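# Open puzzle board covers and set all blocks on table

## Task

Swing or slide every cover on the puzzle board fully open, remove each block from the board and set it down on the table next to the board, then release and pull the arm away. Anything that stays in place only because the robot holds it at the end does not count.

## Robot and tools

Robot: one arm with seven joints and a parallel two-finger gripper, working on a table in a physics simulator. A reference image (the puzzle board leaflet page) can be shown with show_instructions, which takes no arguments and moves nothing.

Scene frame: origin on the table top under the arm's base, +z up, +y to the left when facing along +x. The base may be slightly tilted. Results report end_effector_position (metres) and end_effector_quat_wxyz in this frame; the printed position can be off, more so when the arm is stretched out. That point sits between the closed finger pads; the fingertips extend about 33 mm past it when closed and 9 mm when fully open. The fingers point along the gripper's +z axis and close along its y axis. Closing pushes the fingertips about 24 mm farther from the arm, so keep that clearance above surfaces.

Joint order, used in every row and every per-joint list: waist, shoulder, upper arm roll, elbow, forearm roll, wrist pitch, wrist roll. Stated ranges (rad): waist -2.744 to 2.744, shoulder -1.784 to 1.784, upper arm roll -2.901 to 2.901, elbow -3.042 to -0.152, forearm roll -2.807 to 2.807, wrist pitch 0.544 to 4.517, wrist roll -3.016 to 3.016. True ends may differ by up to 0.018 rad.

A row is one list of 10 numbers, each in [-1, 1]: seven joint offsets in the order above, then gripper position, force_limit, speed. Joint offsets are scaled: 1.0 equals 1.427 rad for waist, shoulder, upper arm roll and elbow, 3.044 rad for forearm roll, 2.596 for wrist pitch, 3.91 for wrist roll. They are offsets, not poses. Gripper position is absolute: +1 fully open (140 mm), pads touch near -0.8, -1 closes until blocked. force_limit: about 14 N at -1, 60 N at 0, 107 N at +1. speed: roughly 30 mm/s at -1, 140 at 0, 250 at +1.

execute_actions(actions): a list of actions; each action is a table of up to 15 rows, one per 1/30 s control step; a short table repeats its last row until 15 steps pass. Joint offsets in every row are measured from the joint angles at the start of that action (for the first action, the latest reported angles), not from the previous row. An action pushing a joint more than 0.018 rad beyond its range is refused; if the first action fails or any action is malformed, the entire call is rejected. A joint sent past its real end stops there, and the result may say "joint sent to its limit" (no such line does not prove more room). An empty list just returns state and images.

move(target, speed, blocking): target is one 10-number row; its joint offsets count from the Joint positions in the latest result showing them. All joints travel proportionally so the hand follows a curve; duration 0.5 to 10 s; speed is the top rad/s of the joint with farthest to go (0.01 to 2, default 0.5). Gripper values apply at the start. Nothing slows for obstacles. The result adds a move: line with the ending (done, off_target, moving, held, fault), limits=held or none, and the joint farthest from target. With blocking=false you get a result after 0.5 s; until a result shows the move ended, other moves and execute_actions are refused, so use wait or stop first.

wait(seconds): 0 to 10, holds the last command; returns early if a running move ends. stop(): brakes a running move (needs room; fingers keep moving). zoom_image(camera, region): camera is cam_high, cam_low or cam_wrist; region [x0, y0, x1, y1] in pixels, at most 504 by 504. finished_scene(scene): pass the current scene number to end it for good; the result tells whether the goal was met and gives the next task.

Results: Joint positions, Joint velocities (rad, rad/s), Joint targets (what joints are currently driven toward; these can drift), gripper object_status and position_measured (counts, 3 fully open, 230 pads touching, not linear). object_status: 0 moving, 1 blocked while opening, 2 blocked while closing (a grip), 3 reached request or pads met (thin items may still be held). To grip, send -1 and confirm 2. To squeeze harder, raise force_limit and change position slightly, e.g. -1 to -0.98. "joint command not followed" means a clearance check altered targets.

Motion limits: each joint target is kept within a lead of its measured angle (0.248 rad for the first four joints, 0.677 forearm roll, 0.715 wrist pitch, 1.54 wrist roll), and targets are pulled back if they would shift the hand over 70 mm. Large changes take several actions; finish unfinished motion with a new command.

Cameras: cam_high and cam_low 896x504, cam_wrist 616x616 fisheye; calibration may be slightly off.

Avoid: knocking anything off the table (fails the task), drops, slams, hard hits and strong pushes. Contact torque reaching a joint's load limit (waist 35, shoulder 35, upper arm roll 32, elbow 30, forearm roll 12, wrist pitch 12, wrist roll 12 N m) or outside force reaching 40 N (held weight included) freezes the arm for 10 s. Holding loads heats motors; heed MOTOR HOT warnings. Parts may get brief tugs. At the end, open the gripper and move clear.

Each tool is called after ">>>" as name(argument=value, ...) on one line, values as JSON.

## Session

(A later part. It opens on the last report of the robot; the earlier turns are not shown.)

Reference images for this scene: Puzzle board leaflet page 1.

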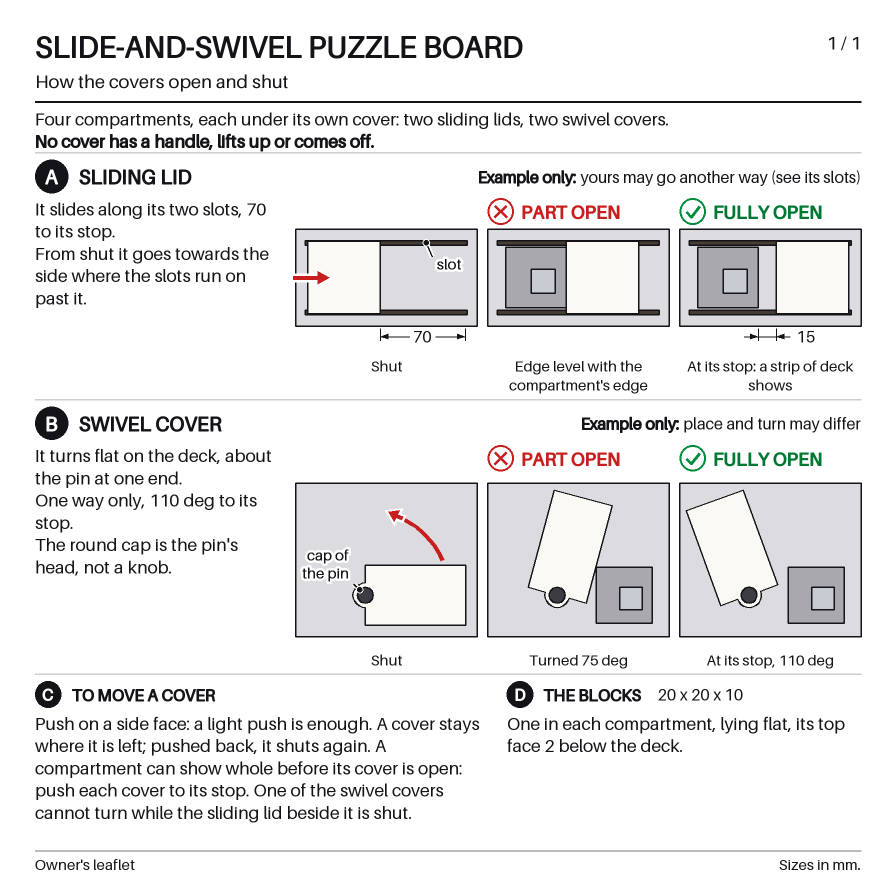

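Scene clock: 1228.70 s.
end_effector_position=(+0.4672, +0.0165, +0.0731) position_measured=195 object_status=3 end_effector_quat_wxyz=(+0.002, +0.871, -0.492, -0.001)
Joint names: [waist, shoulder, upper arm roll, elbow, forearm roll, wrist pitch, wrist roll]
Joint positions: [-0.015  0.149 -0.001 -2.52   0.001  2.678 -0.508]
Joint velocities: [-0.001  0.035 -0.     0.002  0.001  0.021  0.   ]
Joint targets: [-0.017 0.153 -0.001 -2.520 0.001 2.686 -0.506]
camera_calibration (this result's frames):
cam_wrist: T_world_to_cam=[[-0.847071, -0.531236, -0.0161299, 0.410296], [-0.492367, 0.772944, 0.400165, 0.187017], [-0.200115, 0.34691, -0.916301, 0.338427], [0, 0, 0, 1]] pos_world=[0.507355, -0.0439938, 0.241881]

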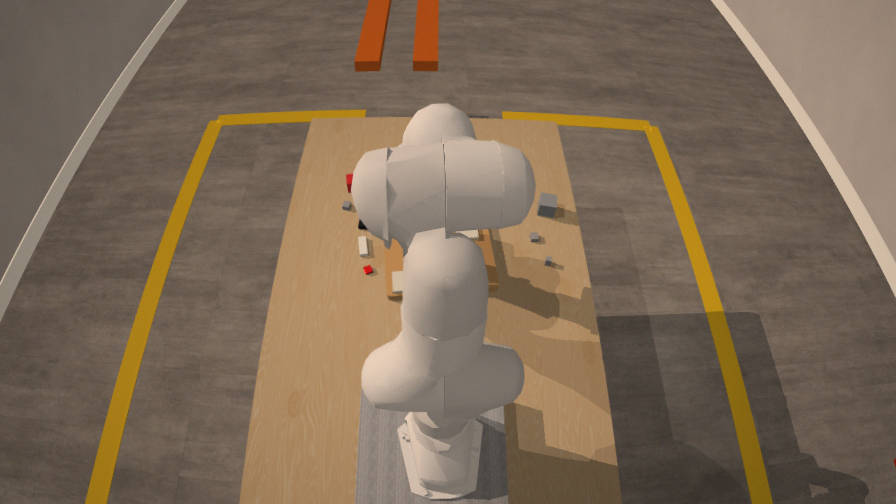

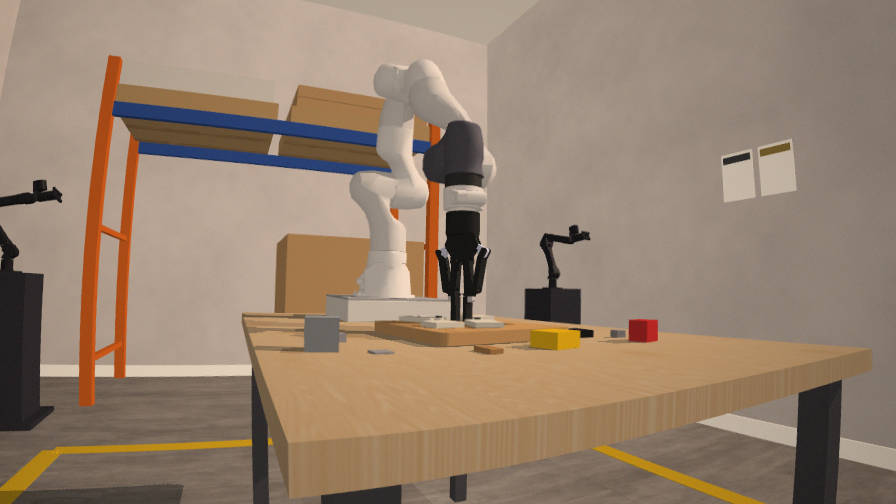

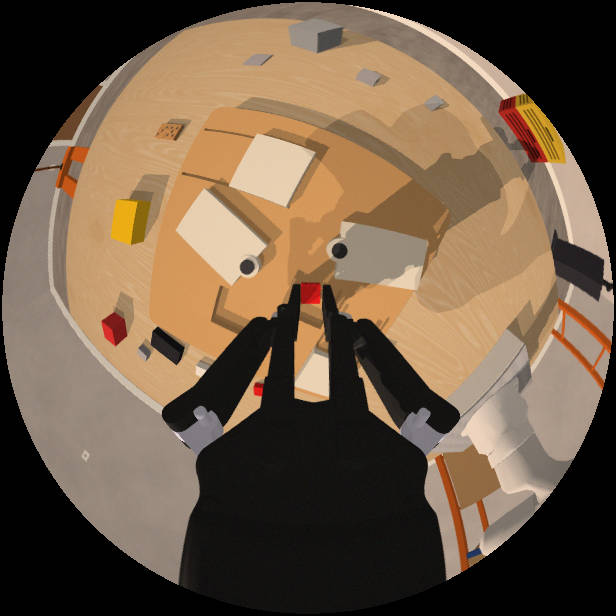

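>>> execute_actions(actions=[[[-0.001,0.0028,0,0,0,0.0031,0.0005,-1,0,-0.4],[-0.001,0.0028,0,0,0,0.0031,0.0005,-1,0,-0.4],[-0.001,0.0028,0,0,0,0.0031,0.0005,-1,0,-0.4],[-0.001,0.002,0,0,0,0.002,0.0005,-1,0,-0.4],[-0.001,0.0005,0,0,0,0.0005,0.0005,-1,0,-0.4],[-0.001,-0.0021,0,0,0,-0.0017,0.0005,-1,0,-0.4],[-0.001,-0.0068,0,0,0,-0.006,0.0005,-1,0,-0.4],[-0.001,-0.0137,0,0,0,-0.0118,0.0005,-1,0,-0.4],[-0.001,-0.0221,0,0,0,-0.0183,0.0005,-1,0,-0.4],[-0.001,-0.0313,0,0,0,-0.0248,0.0005,-1,0,-0.4],[-0.001,-0.0404,0,0,0,-0.0306,0.0005,-1,0,-0.4],[-0.001,-0.0488,0,0,0,-0.0356,0.0005,-1,0,-0.4],[-0.001,-0.0556,0,0,0,-0.0388,0.0005,-1,0,-0.4],[-0.001,-0.0603,0,0,0,-0.0402,0.0005,-1,0,-0.4],[-0.001,-0.0621,0,0,0,-0.0345,0.0005,-1,0,-0.4]]])

Scene clock: 1287.83 s.
end_effector_position=(+0.4692, +0.0168, +0.1007) position_measured=207 object_status=2 end_effector_quat_wxyz=(+0.000, +0.871, -0.492, +0.003)
Joint names: [waist, shoulder, upper arm roll, elbow, forearm roll, wrist pitch, wrist roll]
Joint positions: [-0.015  0.077 -0.001 -2.521  0.001  2.614 -0.508]
Joint velocities: [-0.    -0.248 -0.001  0.002  0.001 -0.116  0.   ]
Joint targets: [-0.017 0.061 -0.001 -2.520 0.001 2.589 -0.506]
camera_calibration (this result's frames):
cam_wrist: T_world_to_cam=[[-0.8469, -0.531263, -0.0228071, 0.413163], [-0.495443, 0.772768, 0.396695, 0.178572], [-0.193125, 0.34726, -0.917667, 0.360969], [0, 0, 0, 1]] pos_world=[0.508091, -0.0438464, 0.269834]

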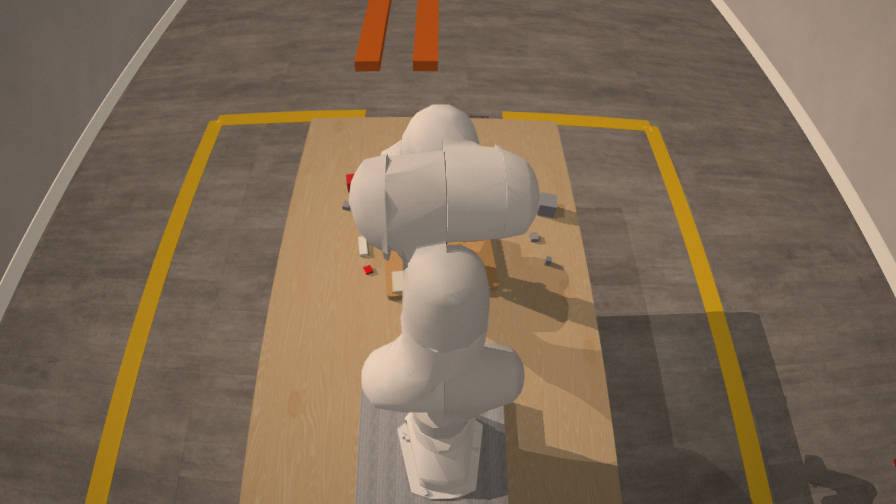

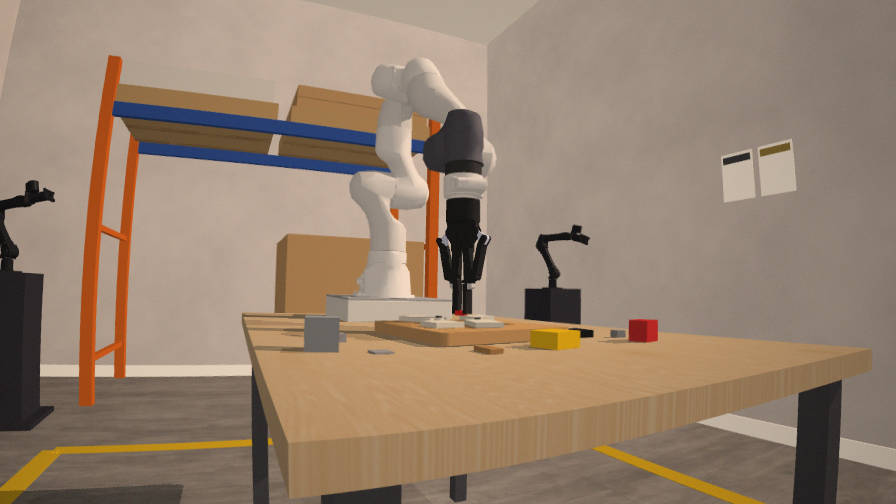

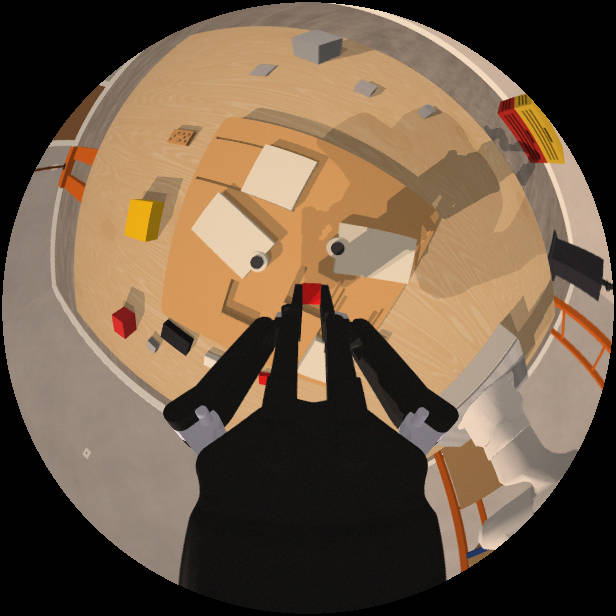

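>>> execute_actions(actions=[[[-0.0049,-0.0067,0,0.0038,0,-0.0143,0.004,-1,0,-0.4],[-0.0137,-0.0028,0,0.0095,0,-0.0166,0.009,-1,0,-0.4],[-0.0273,0.0033,0,0.0184,0,-0.019,0.016,-1,0,-0.4],[-0.0448,0.011,0,0.0297,0,-0.0216,0.023,-1,0,-0.4],[-0.0655,0.0201,0,0.0432,0,-0.0238,0.028,-1,0,-0.4],[-0.0884,0.0303,0,0.058,0,-0.0253,0.032,-1,0,-0.4],[-0.1125,0.0409,0,0.0737,0,-0.026,0.034,-1,0,-0.4],[-0.1371,0.0526,0,0.0896,0,-0.0263,0.034,-1,0,-0.4],[-0.1611,0.0653,0,0.1052,0,-0.0262,0.034,-1,0,-0.4],[-0.184,0.0783,0,0.1199,0,-0.026,0.034,-1,0,-0.4],[-0.2047,0.0909,0,0.1331,0,-0.0256,0.033,-1,0,-0.4],[-0.2221,0.102,0,0.1442,0,-0.0256,0.031,-1,0,-0.4],[-0.2357,0.1109,0,0.1528,0,-0.0256,0.028,-1,0,-0.4],[-0.2445,0.1169,0,0.1584,0,-0.0256,0.025,-1,0,-0.4],[-0.2477,0.1191,0,0.1605,0,-0.0256,0.0228,-1,0,-0.4]]])

Scene clock: 1316.00 s.
end_effector_position=(+0.5093, -0.1519, +0.0993) position_measured=207 object_status=2 end_effector_quat_wxyz=(+0.002, +0.753, -0.658, +0.006)
Joint names: [waist, shoulder, upper arm roll, elbow, forearm roll, wrist pitch, wrist roll]
Joint positions: [-0.337  0.224 -0.005 -2.313  0.001  2.557 -0.424]
Joint velocities: [-0.507  0.305 -0.075  0.268 -0.    -0.015  0.005]
Joint targets: [-0.369 0.247 -0.001 -2.292 0.001 2.548 -0.419]
camera_calibration (this result's frames):
cam_wrist: T_world_to_cam=[[-0.988199, -0.150927, -0.0261407, 0.487508], [-0.149063, 0.908294, 0.390874, 0.174127], [-0.0352499, 0.390158, -0.920073, 0.35231], [0, 0, 0, 1]] pos_world=[0.52013, -0.222037, 0.268833]

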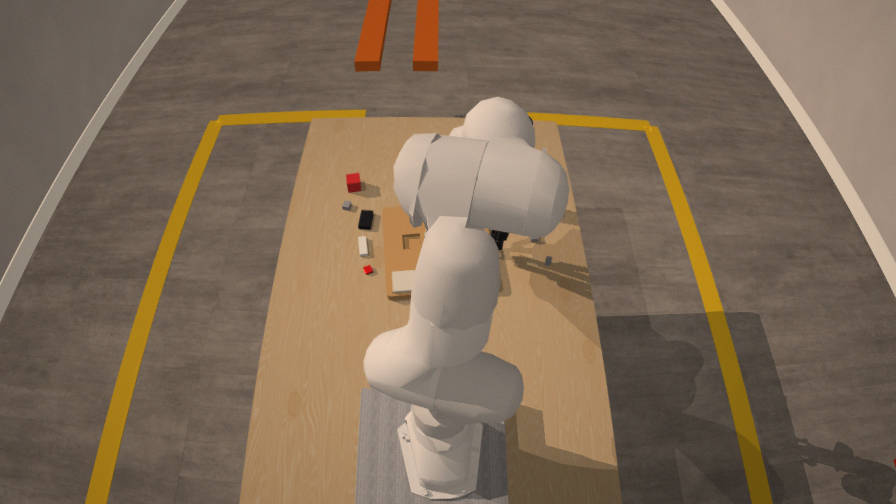

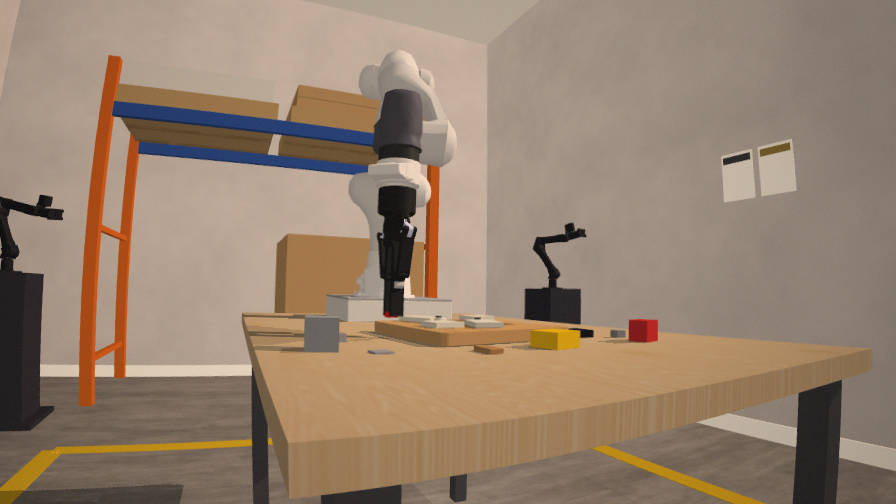

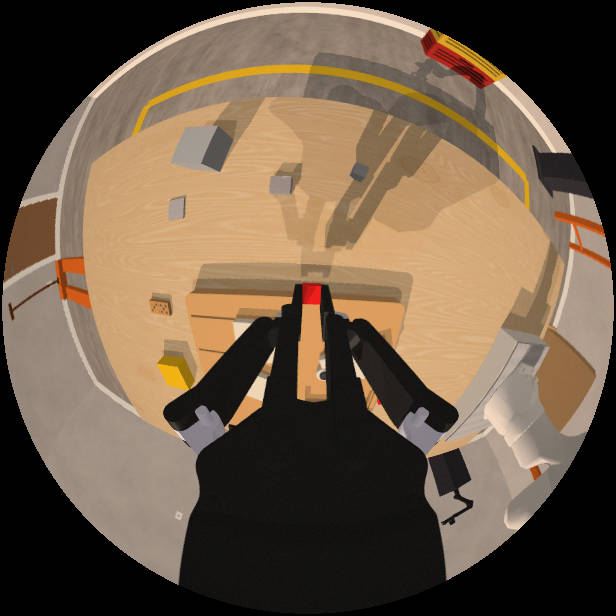

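>>> execute_actions(actions=[])

>>> zoom_image(camera="cam_wrist", region=[180, 230, 432, 398])

Scene clock: 1324.67 s.
end_effector_position=(+0.5076, -0.1675, +0.0948) position_measured=207 object_status=2 end_effector_quat_wxyz=(+0.003, +0.743, -0.670, +0.003)
Joint names: [waist, shoulder, upper arm roll, elbow, forearm roll, wrist pitch, wrist roll]
Joint positions: [-0.368  0.245 -0.003 -2.294  0.001  2.552 -0.423]
Joint velocities: [-0.    -0.002 -0.001 -0.     0.001 -0.    -0.002]
Joint targets: [-0.369 0.247 -0.001 -2.292 0.001 2.548 -0.419]
camera_calibration (this result's frames):
cam_wrist: T_world_to_cam=[[-0.992498, -0.120673, -0.0196487, 0.49003], [-0.118622, 0.911512, 0.393795, 0.174512], [-0.0296104, 0.393171, -0.918988, 0.351772], [0, 0, 0, 1]] pos_world=[0.517471, -0.238243, 0.264181]

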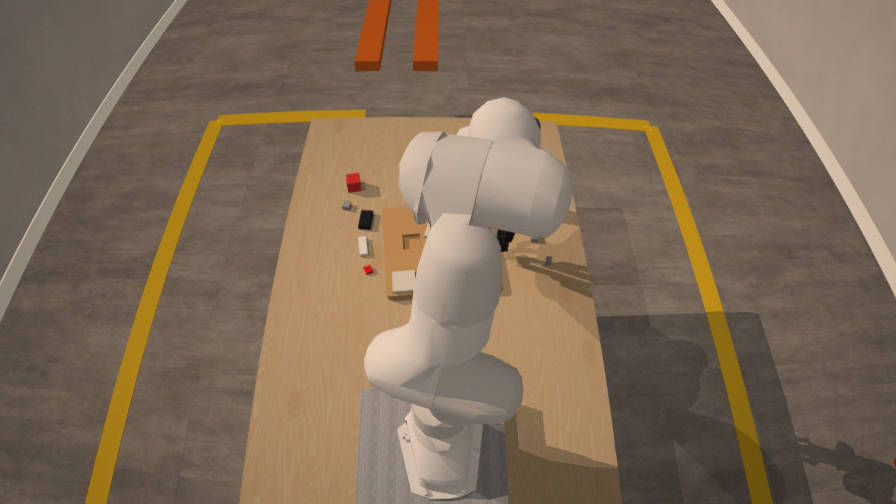

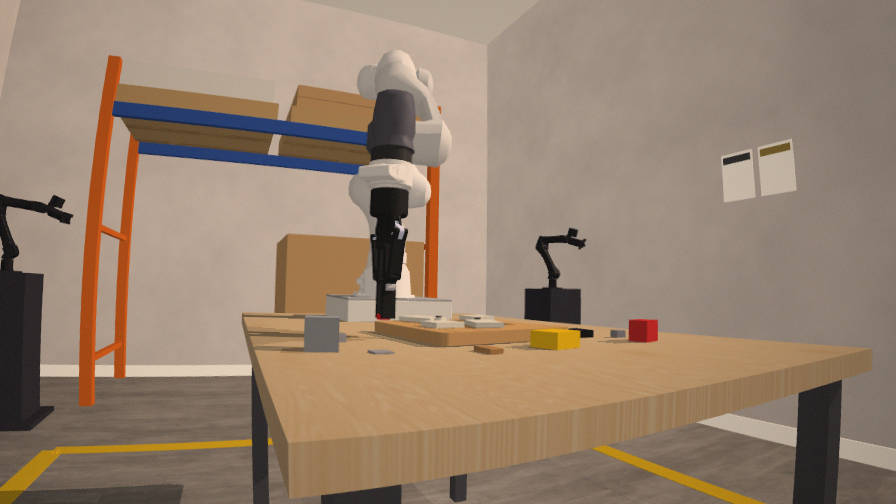

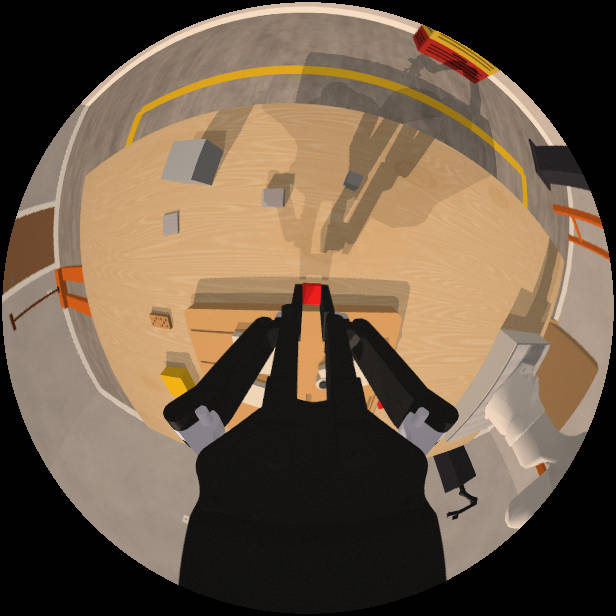

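Region (180, 230, 432, 398) of cam_wrist's 616x616 image, scaled by 2.000, with more detail than that image has.

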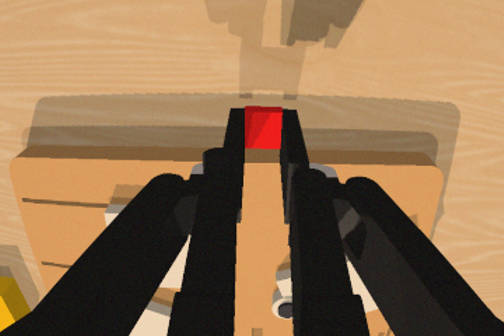

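>>> execute_actions(actions=[[[-0.003,0.0034,0.001,0.001,0,0.0032,0.0005,-1,0,-0.4],[-0.006,0.0067,0.001,0.001,0,0.0062,0.0005,-1,0,-0.4],[-0.0095,0.0123,0.001,0.001,0,0.0111,0.0005,-1,0,-0.4],[-0.0125,0.019,0.001,0.001,0,0.0163,0.0005,-1,0,-0.4],[-0.0148,0.0262,0.001,0.001,0,0.0215,0.0005,-1,0,-0.4],[-0.0158,0.0334,0.001,0.001,0,0.0264,0.0005,-1,0,-0.4],[-0.0158,0.0401,0.001,0.001,0,0.0303,0.0005,-1,0,-0.4],[-0.0158,0.0456,0.001,0.001,0,0.033,0.0005,-1,0,-0.4],[-0.0158,0.0495,0.001,0.001,0,0.0342,0.0005,-1,0,-0.4],[-0.0158,0.0521,0.001,0.001,0,0.0344,0.0005,-1,0,-0.4],[-0.0158,0.0537,0.001,0.001,0,0.0342,0.0005,-1,0,-0.4],[-0.0158,0.0548,0.001,0.001,0,0.0337,0.0005,-1,0,-0.4],[-0.0158,0.0558,0.001,0.001,0,0.0336,0.0005,-1,0,-0.4],[-0.0158,0.0566,0.001,0.001,0,0.0336,0.0005,-1,0,-0.4],[-0.0158,0.0573,0.001,0.001,0,0.0321,0.0005,-1,0,-0.4]]])

Scene clock: 1346.00 s.
end_effector_position=(+0.5029, -0.1769, +0.0604) position_measured=207 object_status=2 end_effector_quat_wxyz=(+0.004, +0.736, -0.677, +0.001)
Joint names: [waist, shoulder, upper arm roll, elbow, forearm roll, wrist pitch, wrist roll]
Joint positions: [-0.388  0.323 -0.002 -2.293  0.001  2.624 -0.423]
Joint velocities: [-0.     0.039 -0.     0.     0.001  0.037  0.002]
Joint targets: [-0.390 0.327 -0.002 -2.293 0.001 2.635 -0.421]
camera_calibration (this result's frames):
cam_wrist: T_world_to_cam=[[-0.994699, -0.101595, -0.0158691, 0.487758], [-0.0995705, 0.913121, 0.395343, 0.186707], [-0.0256746, 0.394827, -0.918397, 0.321998], [0, 0, 0, 1]] pos_world=[0.51203, -0.248066, 0.229649]

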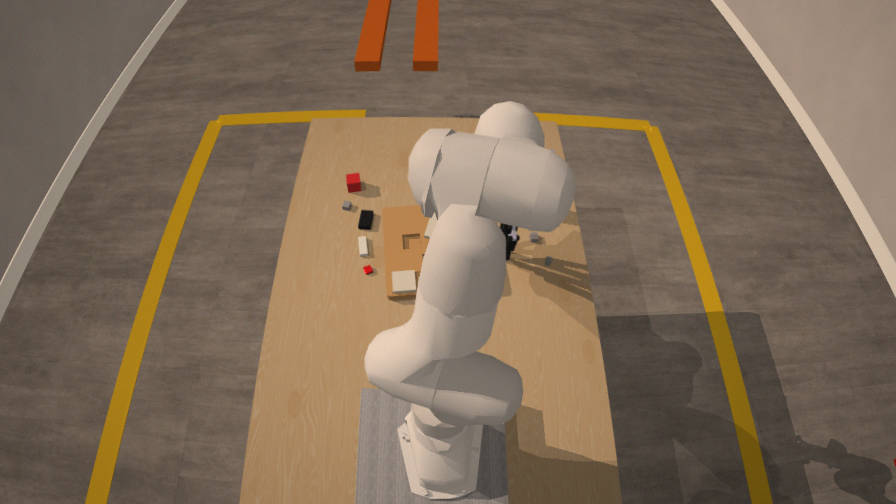

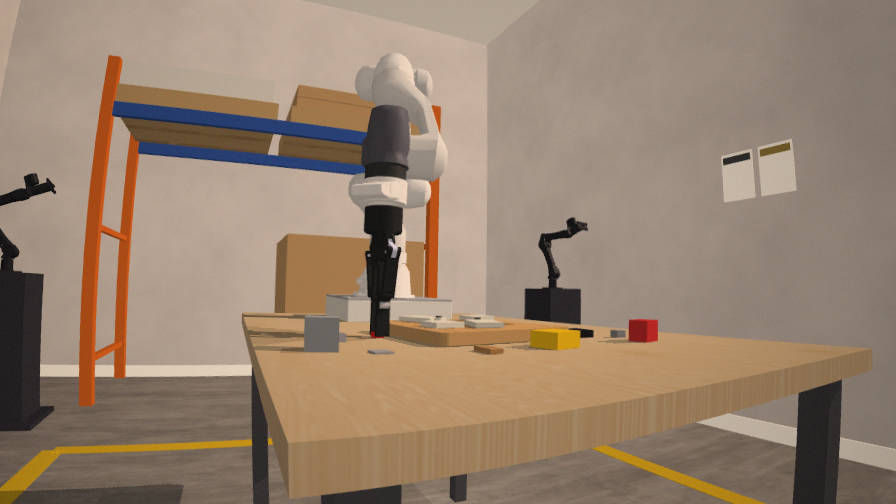

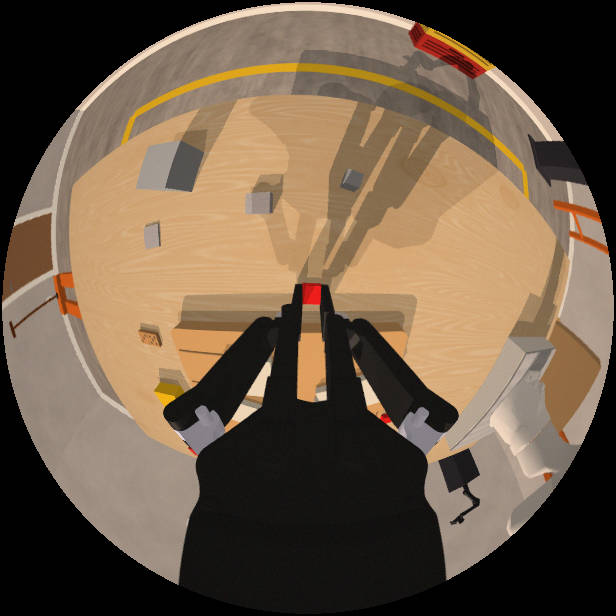

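>>> execute_actions(actions=[])

Scene clock: 1350.13 s.
end_effector_position=(+0.5029, -0.1769, +0.0601) position_measured=207 object_status=2 end_effector_quat_wxyz=(+0.004, +0.736, -0.677, +0.001)
Joint names: [waist, shoulder, upper arm roll, elbow, forearm roll, wrist pitch, wrist roll]
Joint positions: [-0.388  0.324 -0.002 -2.293  0.001  2.625 -0.423]
Joint velocities: [-0.     0.    -0.002 -0.002 -0.002  0.    -0.   ]
Joint targets: [-0.390 0.327 -0.002 -2.293 0.001 2.635 -0.421]
camera_calibration (this result's frames):
cam_wrist: T_world_to_cam=[[-0.994699, -0.101558, -0.0160928, 0.487816], [-0.0996275, 0.913158, 0.395242, 0.186937], [-0.0254449, 0.39475, -0.918436, 0.321554], [0, 0, 0, 1]] pos_world=[0.512036, -0.248095, 0.229292]

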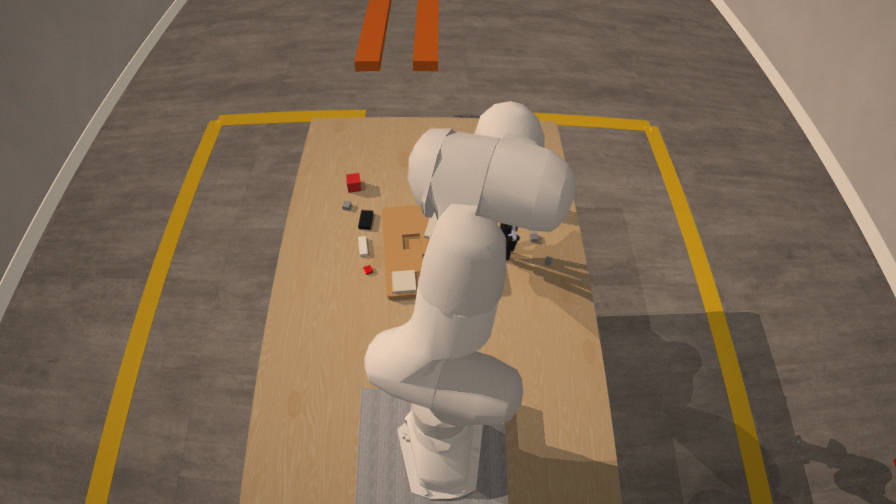

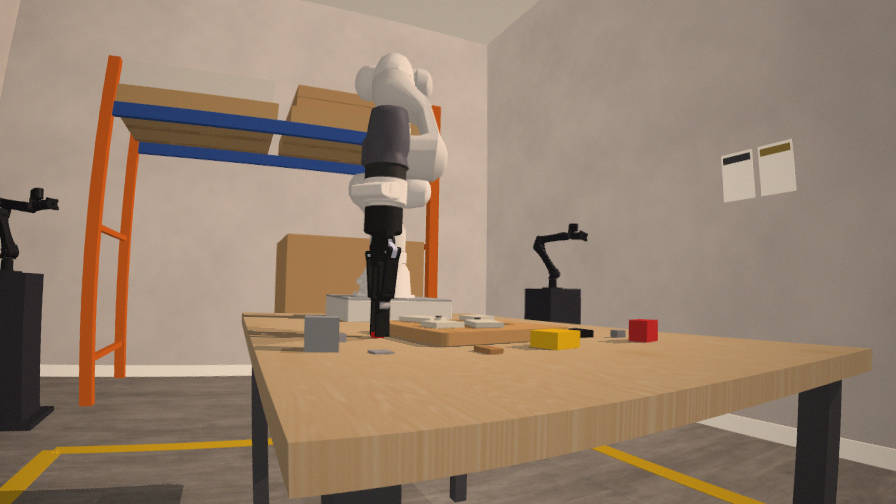

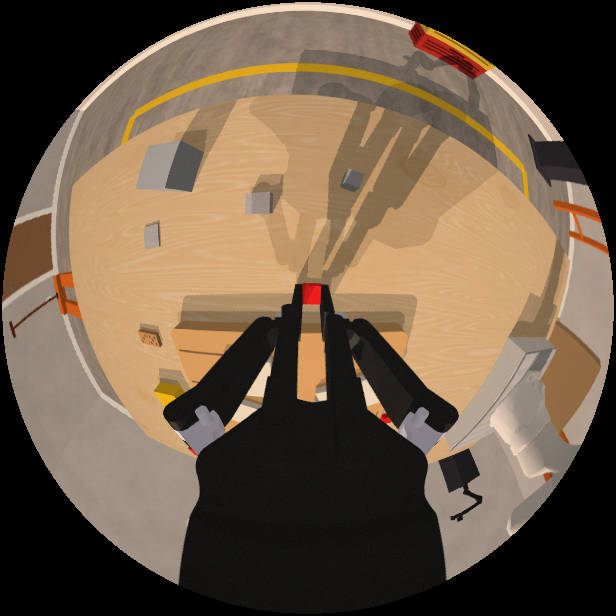

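>>> execute_actions(actions=[[[0,0,0,0,0,0,0,-0.42,0,0.3],[0,0,0,0,0,0,0,-0.42,0,0.3],[0,0,0,0,0,-0.001,0,-0.42,0,0.3],[0,-0.0018,0,0,0,-0.002,0,-0.42,0,0.3],[0,-0.0031,0,0,0,-0.0028,0,-0.42,0,0.3],[0,-0.0067,0,0,0,-0.0058,0,-0.42,0,0.3],[0,-0.012,0,0,0,-0.0099,0,-0.42,0,0.3],[0,-0.0185,0,0,0,-0.0146,0,-0.42,0,0.3],[0,-0.0256,0,0,0,-0.0192,0,-0.42,0,0.3],[0,-0.0326,0,0,0,-0.0233,0.004,-0.42,0,0.3],[0,-0.0391,0,0,0,-0.0268,0.01,-0.42,0,0.3],[0,-0.0444,0,0,0,-0.0291,0.016,-1,0,0.5],[0.002,-0.048,0,0,0,-0.03,0.02,-1,0,0.5],[0.005,-0.0494,0,0,0,-0.029,0.02,-1,0,0.5],[0.007,-0.0494,0,0,0,-0.0252,0.016,-1,0,0.5]]])

Scene clock: 1374.13 s.
end_effector_position=(+0.5071, -0.1769, +0.0887) position_measured=211 object_status=0 end_effector_quat_wxyz=(+0.002, +0.728, -0.685, +0.006)
Joint names: [waist, shoulder, upper arm roll, elbow, forearm roll, wrist pitch, wrist roll]
Joint positions: [-0.386  0.261 -0.002 -2.293  0.001  2.574 -0.397]
Joint velocities: [ 0.056 -0.139  0.001  0.003  0.    -0.045  0.107]
Joint targets: [-0.378 0.253 -0.002 -2.293 0.001 2.560 -0.360]
camera_calibration (this result's frames):
cam_wrist: T_world_to_cam=[[-0.996616, -0.0778739, -0.0263016, 0.498519], [-0.0819501, 0.916682, 0.391125, 0.168041], [-0.00634824, 0.391957, -0.919962, 0.337948], [0, 0, 0, 1]] pos_world=[0.512749, -0.24768, 0.258286]

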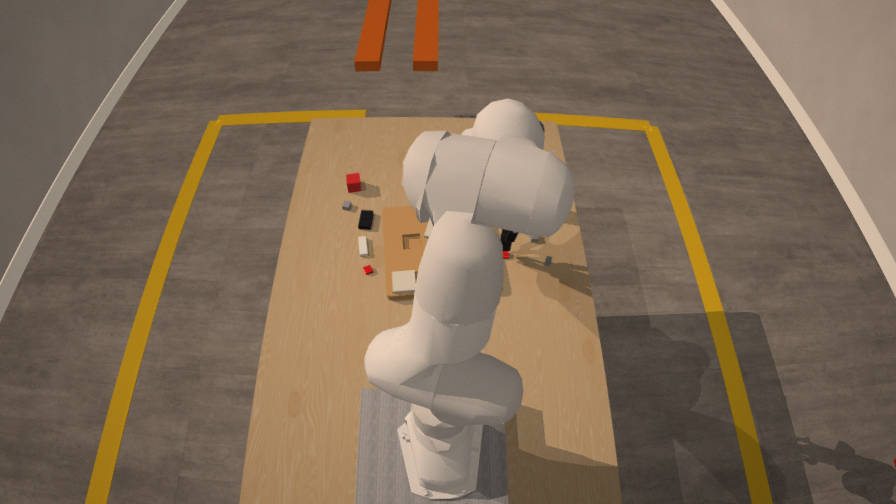

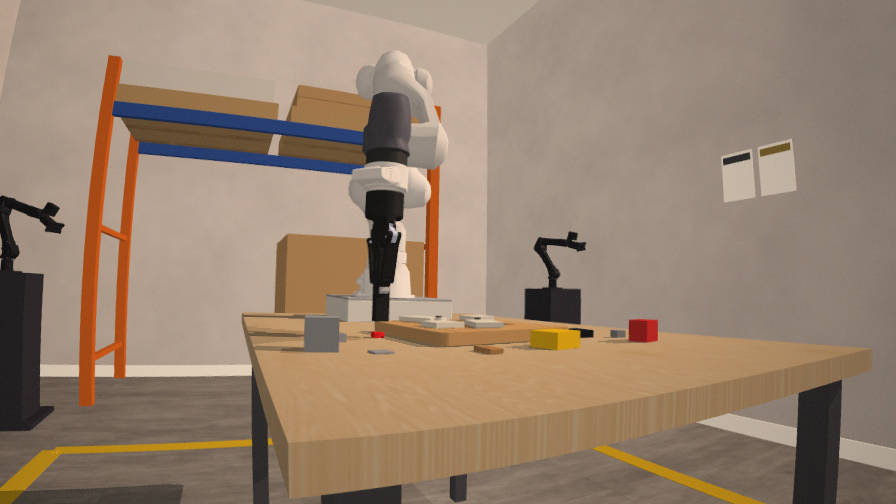

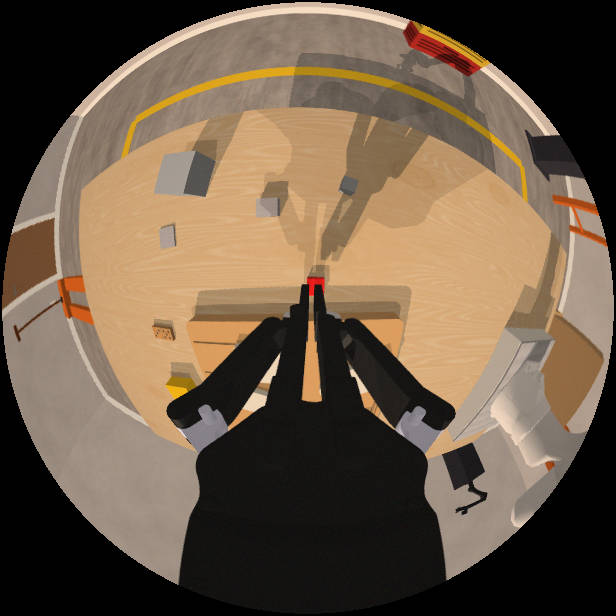

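>>> execute_actions(actions=[[[0.0076,-0.0054,0,-0.002,0,-0.002,0.0132,-1,0,0.5],[0.0133,-0.0057,0,-0.0026,0,-0.0015,0.0195,-1,0,0.5],[0.0219,-0.0061,0,-0.0035,0,-0.001,0.027,-1,0,0.5],[0.0329,-0.0067,0,-0.0047,0,-0.0005,0.0345,-1,0,0.5],[0.0455,-0.0074,0,-0.006,0,0,0.0408,-1,0,0.5],[0.059,-0.0081,0,-0.0075,0,0,0.045,-1,0,0.5],[0.0731,-0.0088,0,-0.009,0,0,0.047,-1,0,0.5],[0.0866,-0.0096,0,-0.0105,0,0,0.047,-1,0,0.5],[0.0992,-0.0102,0,-0.0118,0,0,0.047,-1,0,0.5],[0.1102,-0.0109,0,-0.013,0,0,0.047,-1,0,0.5],[0.1188,-0.0113,0,-0.0139,0,0,0.0458,-1,0,0.5],[0.1245,-0.0116,0,-0.0146,0,0,0.0432,-1,0,0.5],[0.1265,-0.0117,0,-0.0148,0,0,0.0402,-1,0,0.5],[0.1265,-0.0117,0,-0.0148,0,0,0.0371,-1,0,0.5],[0.1265,-0.0117,0,-0.0148,0,0,0.0345,-1,0,0.5]]])

Scene clock: 1400.33 s.
end_effector_position=(+0.5230, -0.0829, +0.0885) position_measured=233 object_status=3 end_effector_quat_wxyz=(+0.002, +0.745, -0.667, +0.001)
Joint names: [waist, shoulder, upper arm roll, elbow, forearm roll, wrist pitch, wrist roll]
Joint positions: [-0.211  0.247  0.002 -2.311  0.001  2.569 -0.268]
Joint velocities: [ 0.129 -0.005  0.011 -0.015  0.001  0.002  0.008]
Joint targets: [-0.205 0.244 -0.002 -2.314 0.001 2.574 -0.262]
camera_calibration (this result's frames):
cam_wrist: T_world_to_cam=[[-0.99172, -0.126952, -0.019334, 0.514447], [-0.124156, 0.909438, 0.396872, 0.104212], [-0.0328004, 0.395986, -0.91767, 0.314907], [0, 0, 0, 1]] pos_world=[0.533456, -0.154163, 0.257568]

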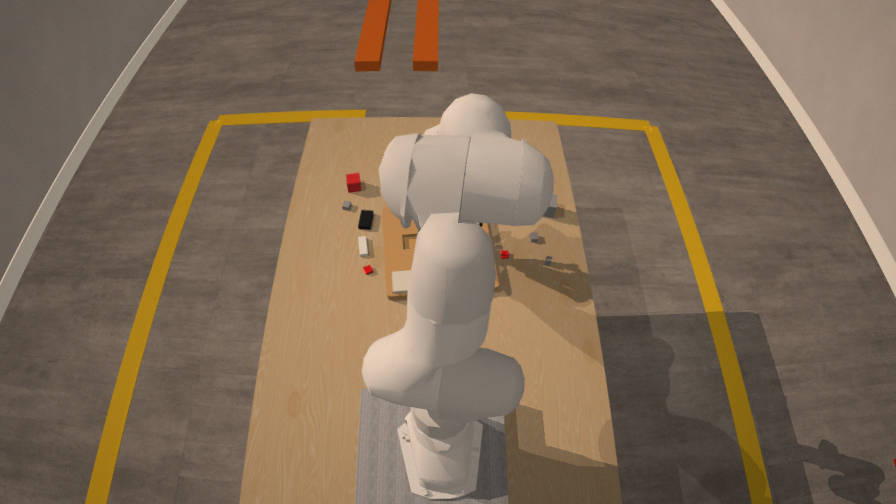

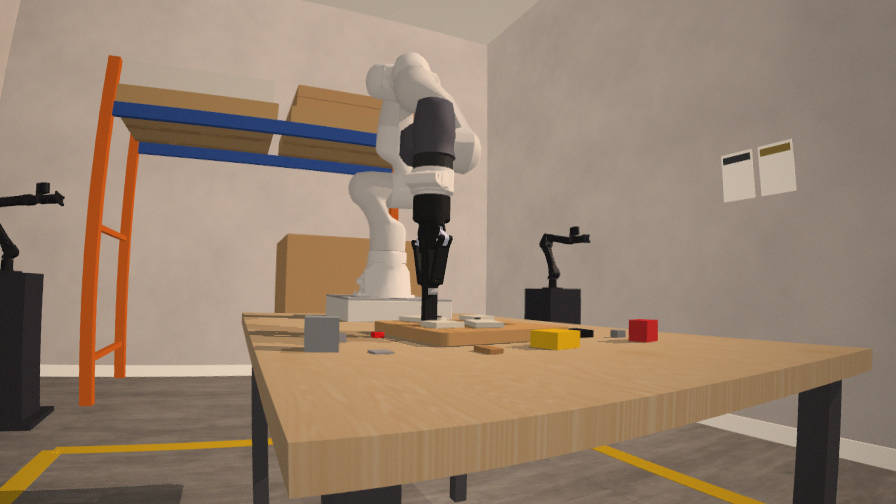

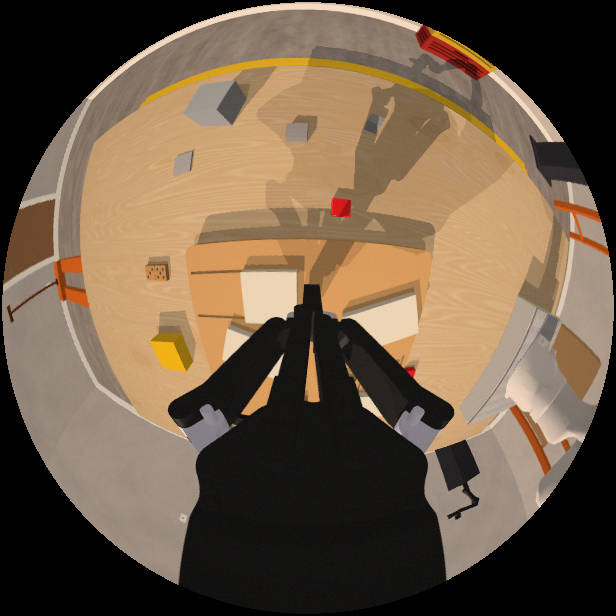

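>>> execute_actions(actions=[])

>>> zoom_image(camera="cam_wrist", region=[230, 250, 330, 334])

Scene clock: 1403.37 s.
end_effector_position=(+0.5229, -0.0816, +0.0884) position_measured=233 object_status=3 end_effector_quat_wxyz=(+0.002, +0.745, -0.667, +0.001)
Joint names: [waist, shoulder, upper arm roll, elbow, forearm roll, wrist pitch, wrist roll]
Joint positions: [-0.207  0.247 -0.    -2.312  0.001  2.57  -0.266]
Joint velocities: [ 0.001 -0.001 -0.001 -0.    -0.001  0.001  0.001]
Joint targets: [-0.205 0.244 -0.002 -2.314 0.001 2.574 -0.262]
camera_calibration (this result's frames):
cam_wrist: T_world_to_cam=[[-0.991707, -0.127068, -0.0192376, 0.51447], [-0.124238, 0.909597, 0.396483, 0.103177], [-0.0328819, 0.395585, -0.917841, 0.314381], [0, 0, 0, 1]] pos_world=[0.53336, -0.152842, 0.257541]

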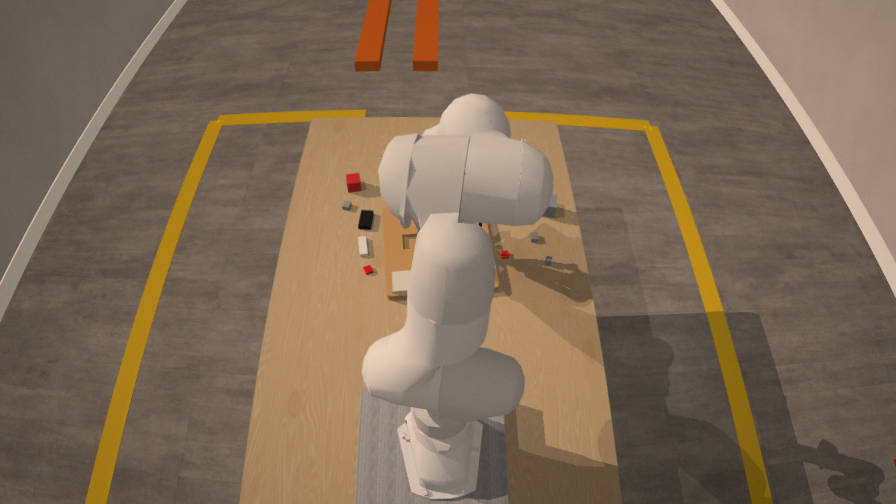

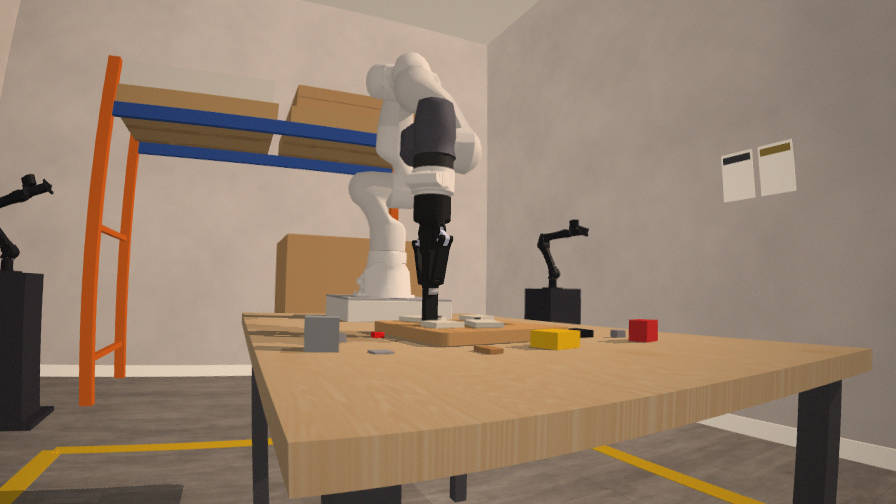

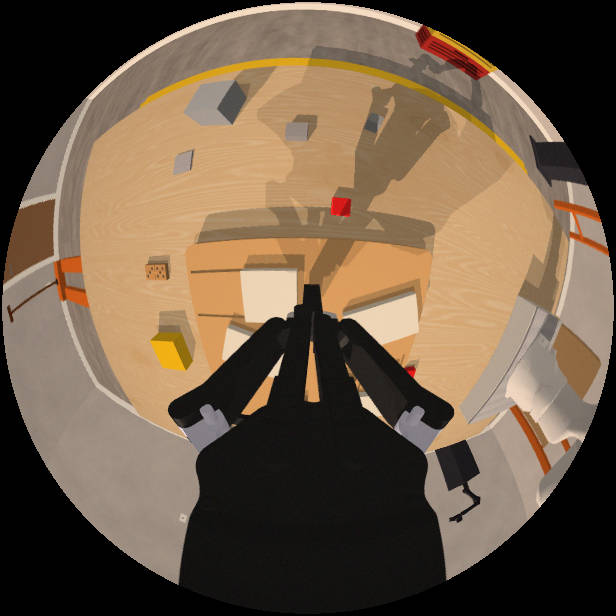

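Region (230, 250, 330, 334) of cam_wrist's 616x616 image, scaled by 5.040, with more detail than that image has; it fills the top 423 rows of this view, and the rest is white.

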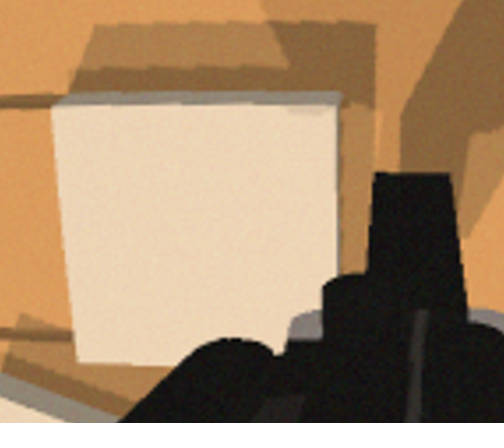

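>>> execute_actions(actions=[[[0.0022,0.0039,0,0.0052,0,-0.0028,0.002,-1,0,0.5],[0.0032,0.0102,0,0.0148,0,-0.0062,0.004,-1,0,0.5],[0.0049,0.0194,0,0.0294,0,-0.011,0.006,-1,0,0.5],[0.0071,0.0313,0,0.048,0,-0.0167,0.008,-1,0,0.5],[0.0095,0.0447,0,0.0693,0,-0.0227,0.01,-1,0,0.5],[0.0122,0.0589,0,0.0923,0,-0.0288,0.012,-1,0,0.5],[0.0149,0.0737,0,0.116,0,-0.0347,0.013,-1,0,0.5],[0.0176,0.0876,0,0.139,0,-0.04,0.014,-1,0,0.5],[0.02,0.1005,0,0.1603,0,-0.0445,0.014,-1,0,0.5],[0.0222,0.1116,0,0.1789,0,-0.0479,0.014,-1,0,0.5],[0.0238,0.1203,0,0.1934,0,-0.05,0.013,-1,0,0.5],[0.0249,0.1259,0,0.203,0,-0.0506,0.012,-1,0,0.5],[0.0254,0.128,0,0.2065,0,-0.0493,0.011,-1,0,0.5],[0.0254,0.128,0,0.2065,0,-0.0475,0.0104,-1,0,0.5],[0.0254,0.128,0,0.2065,0,-0.0435,0.0104,-1,0,0.5]]])

Scene clock: 1439.20 s.
end_effector_position=(+0.5997, -0.0739, +0.0872) position_measured=233 object_status=3 end_effector_quat_wxyz=(+0.001, +0.745, -0.667, +0.002)
Joint names: [waist, shoulder, upper arm roll, elbow, forearm roll, wrist pitch, wrist roll]
Joint positions: [-0.174  0.419 -0.    -2.034  0.001  2.468 -0.234]
Joint velocities: [ 0.024  0.115  0.002  0.191 -0.001 -0.042  0.015]
Joint targets: [-0.171 0.429 -0.000 -2.017 0.001 2.457 -0.225]
camera_calibration (this result's frames):
cam_wrist: T_world_to_cam=[[-0.991531, -0.127985, -0.0220274, 0.591625], [-0.126193, 0.909469, 0.396157, 0.10728], [-0.0306689, 0.395582, -0.917918, 0.311426], [0, 0, 0, 1]] pos_world=[0.609704, -0.145043, 0.256396]

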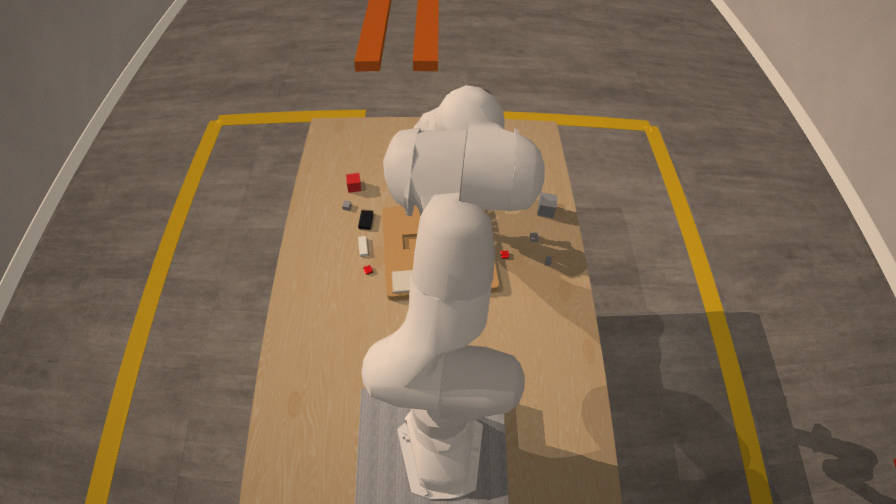

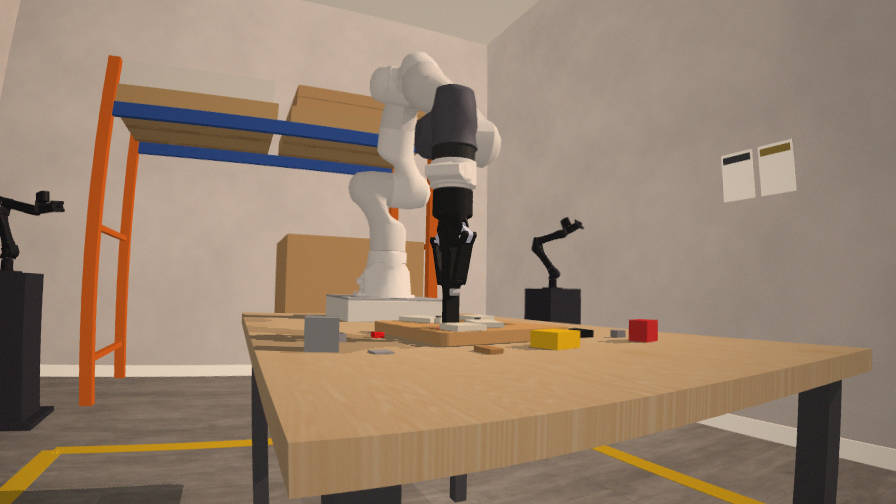

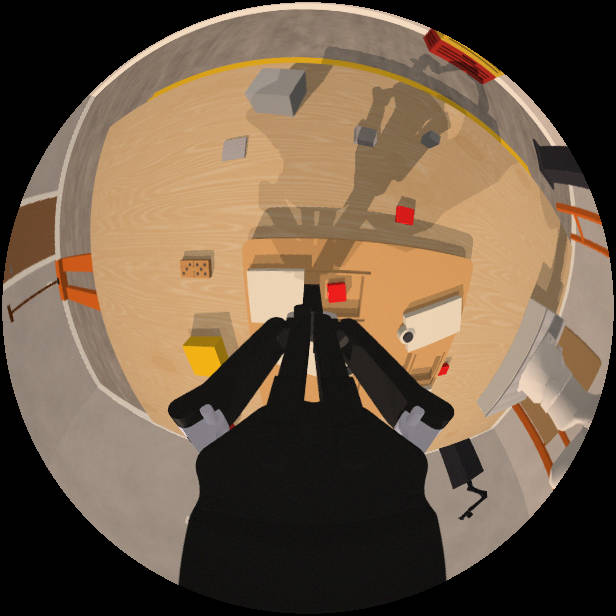

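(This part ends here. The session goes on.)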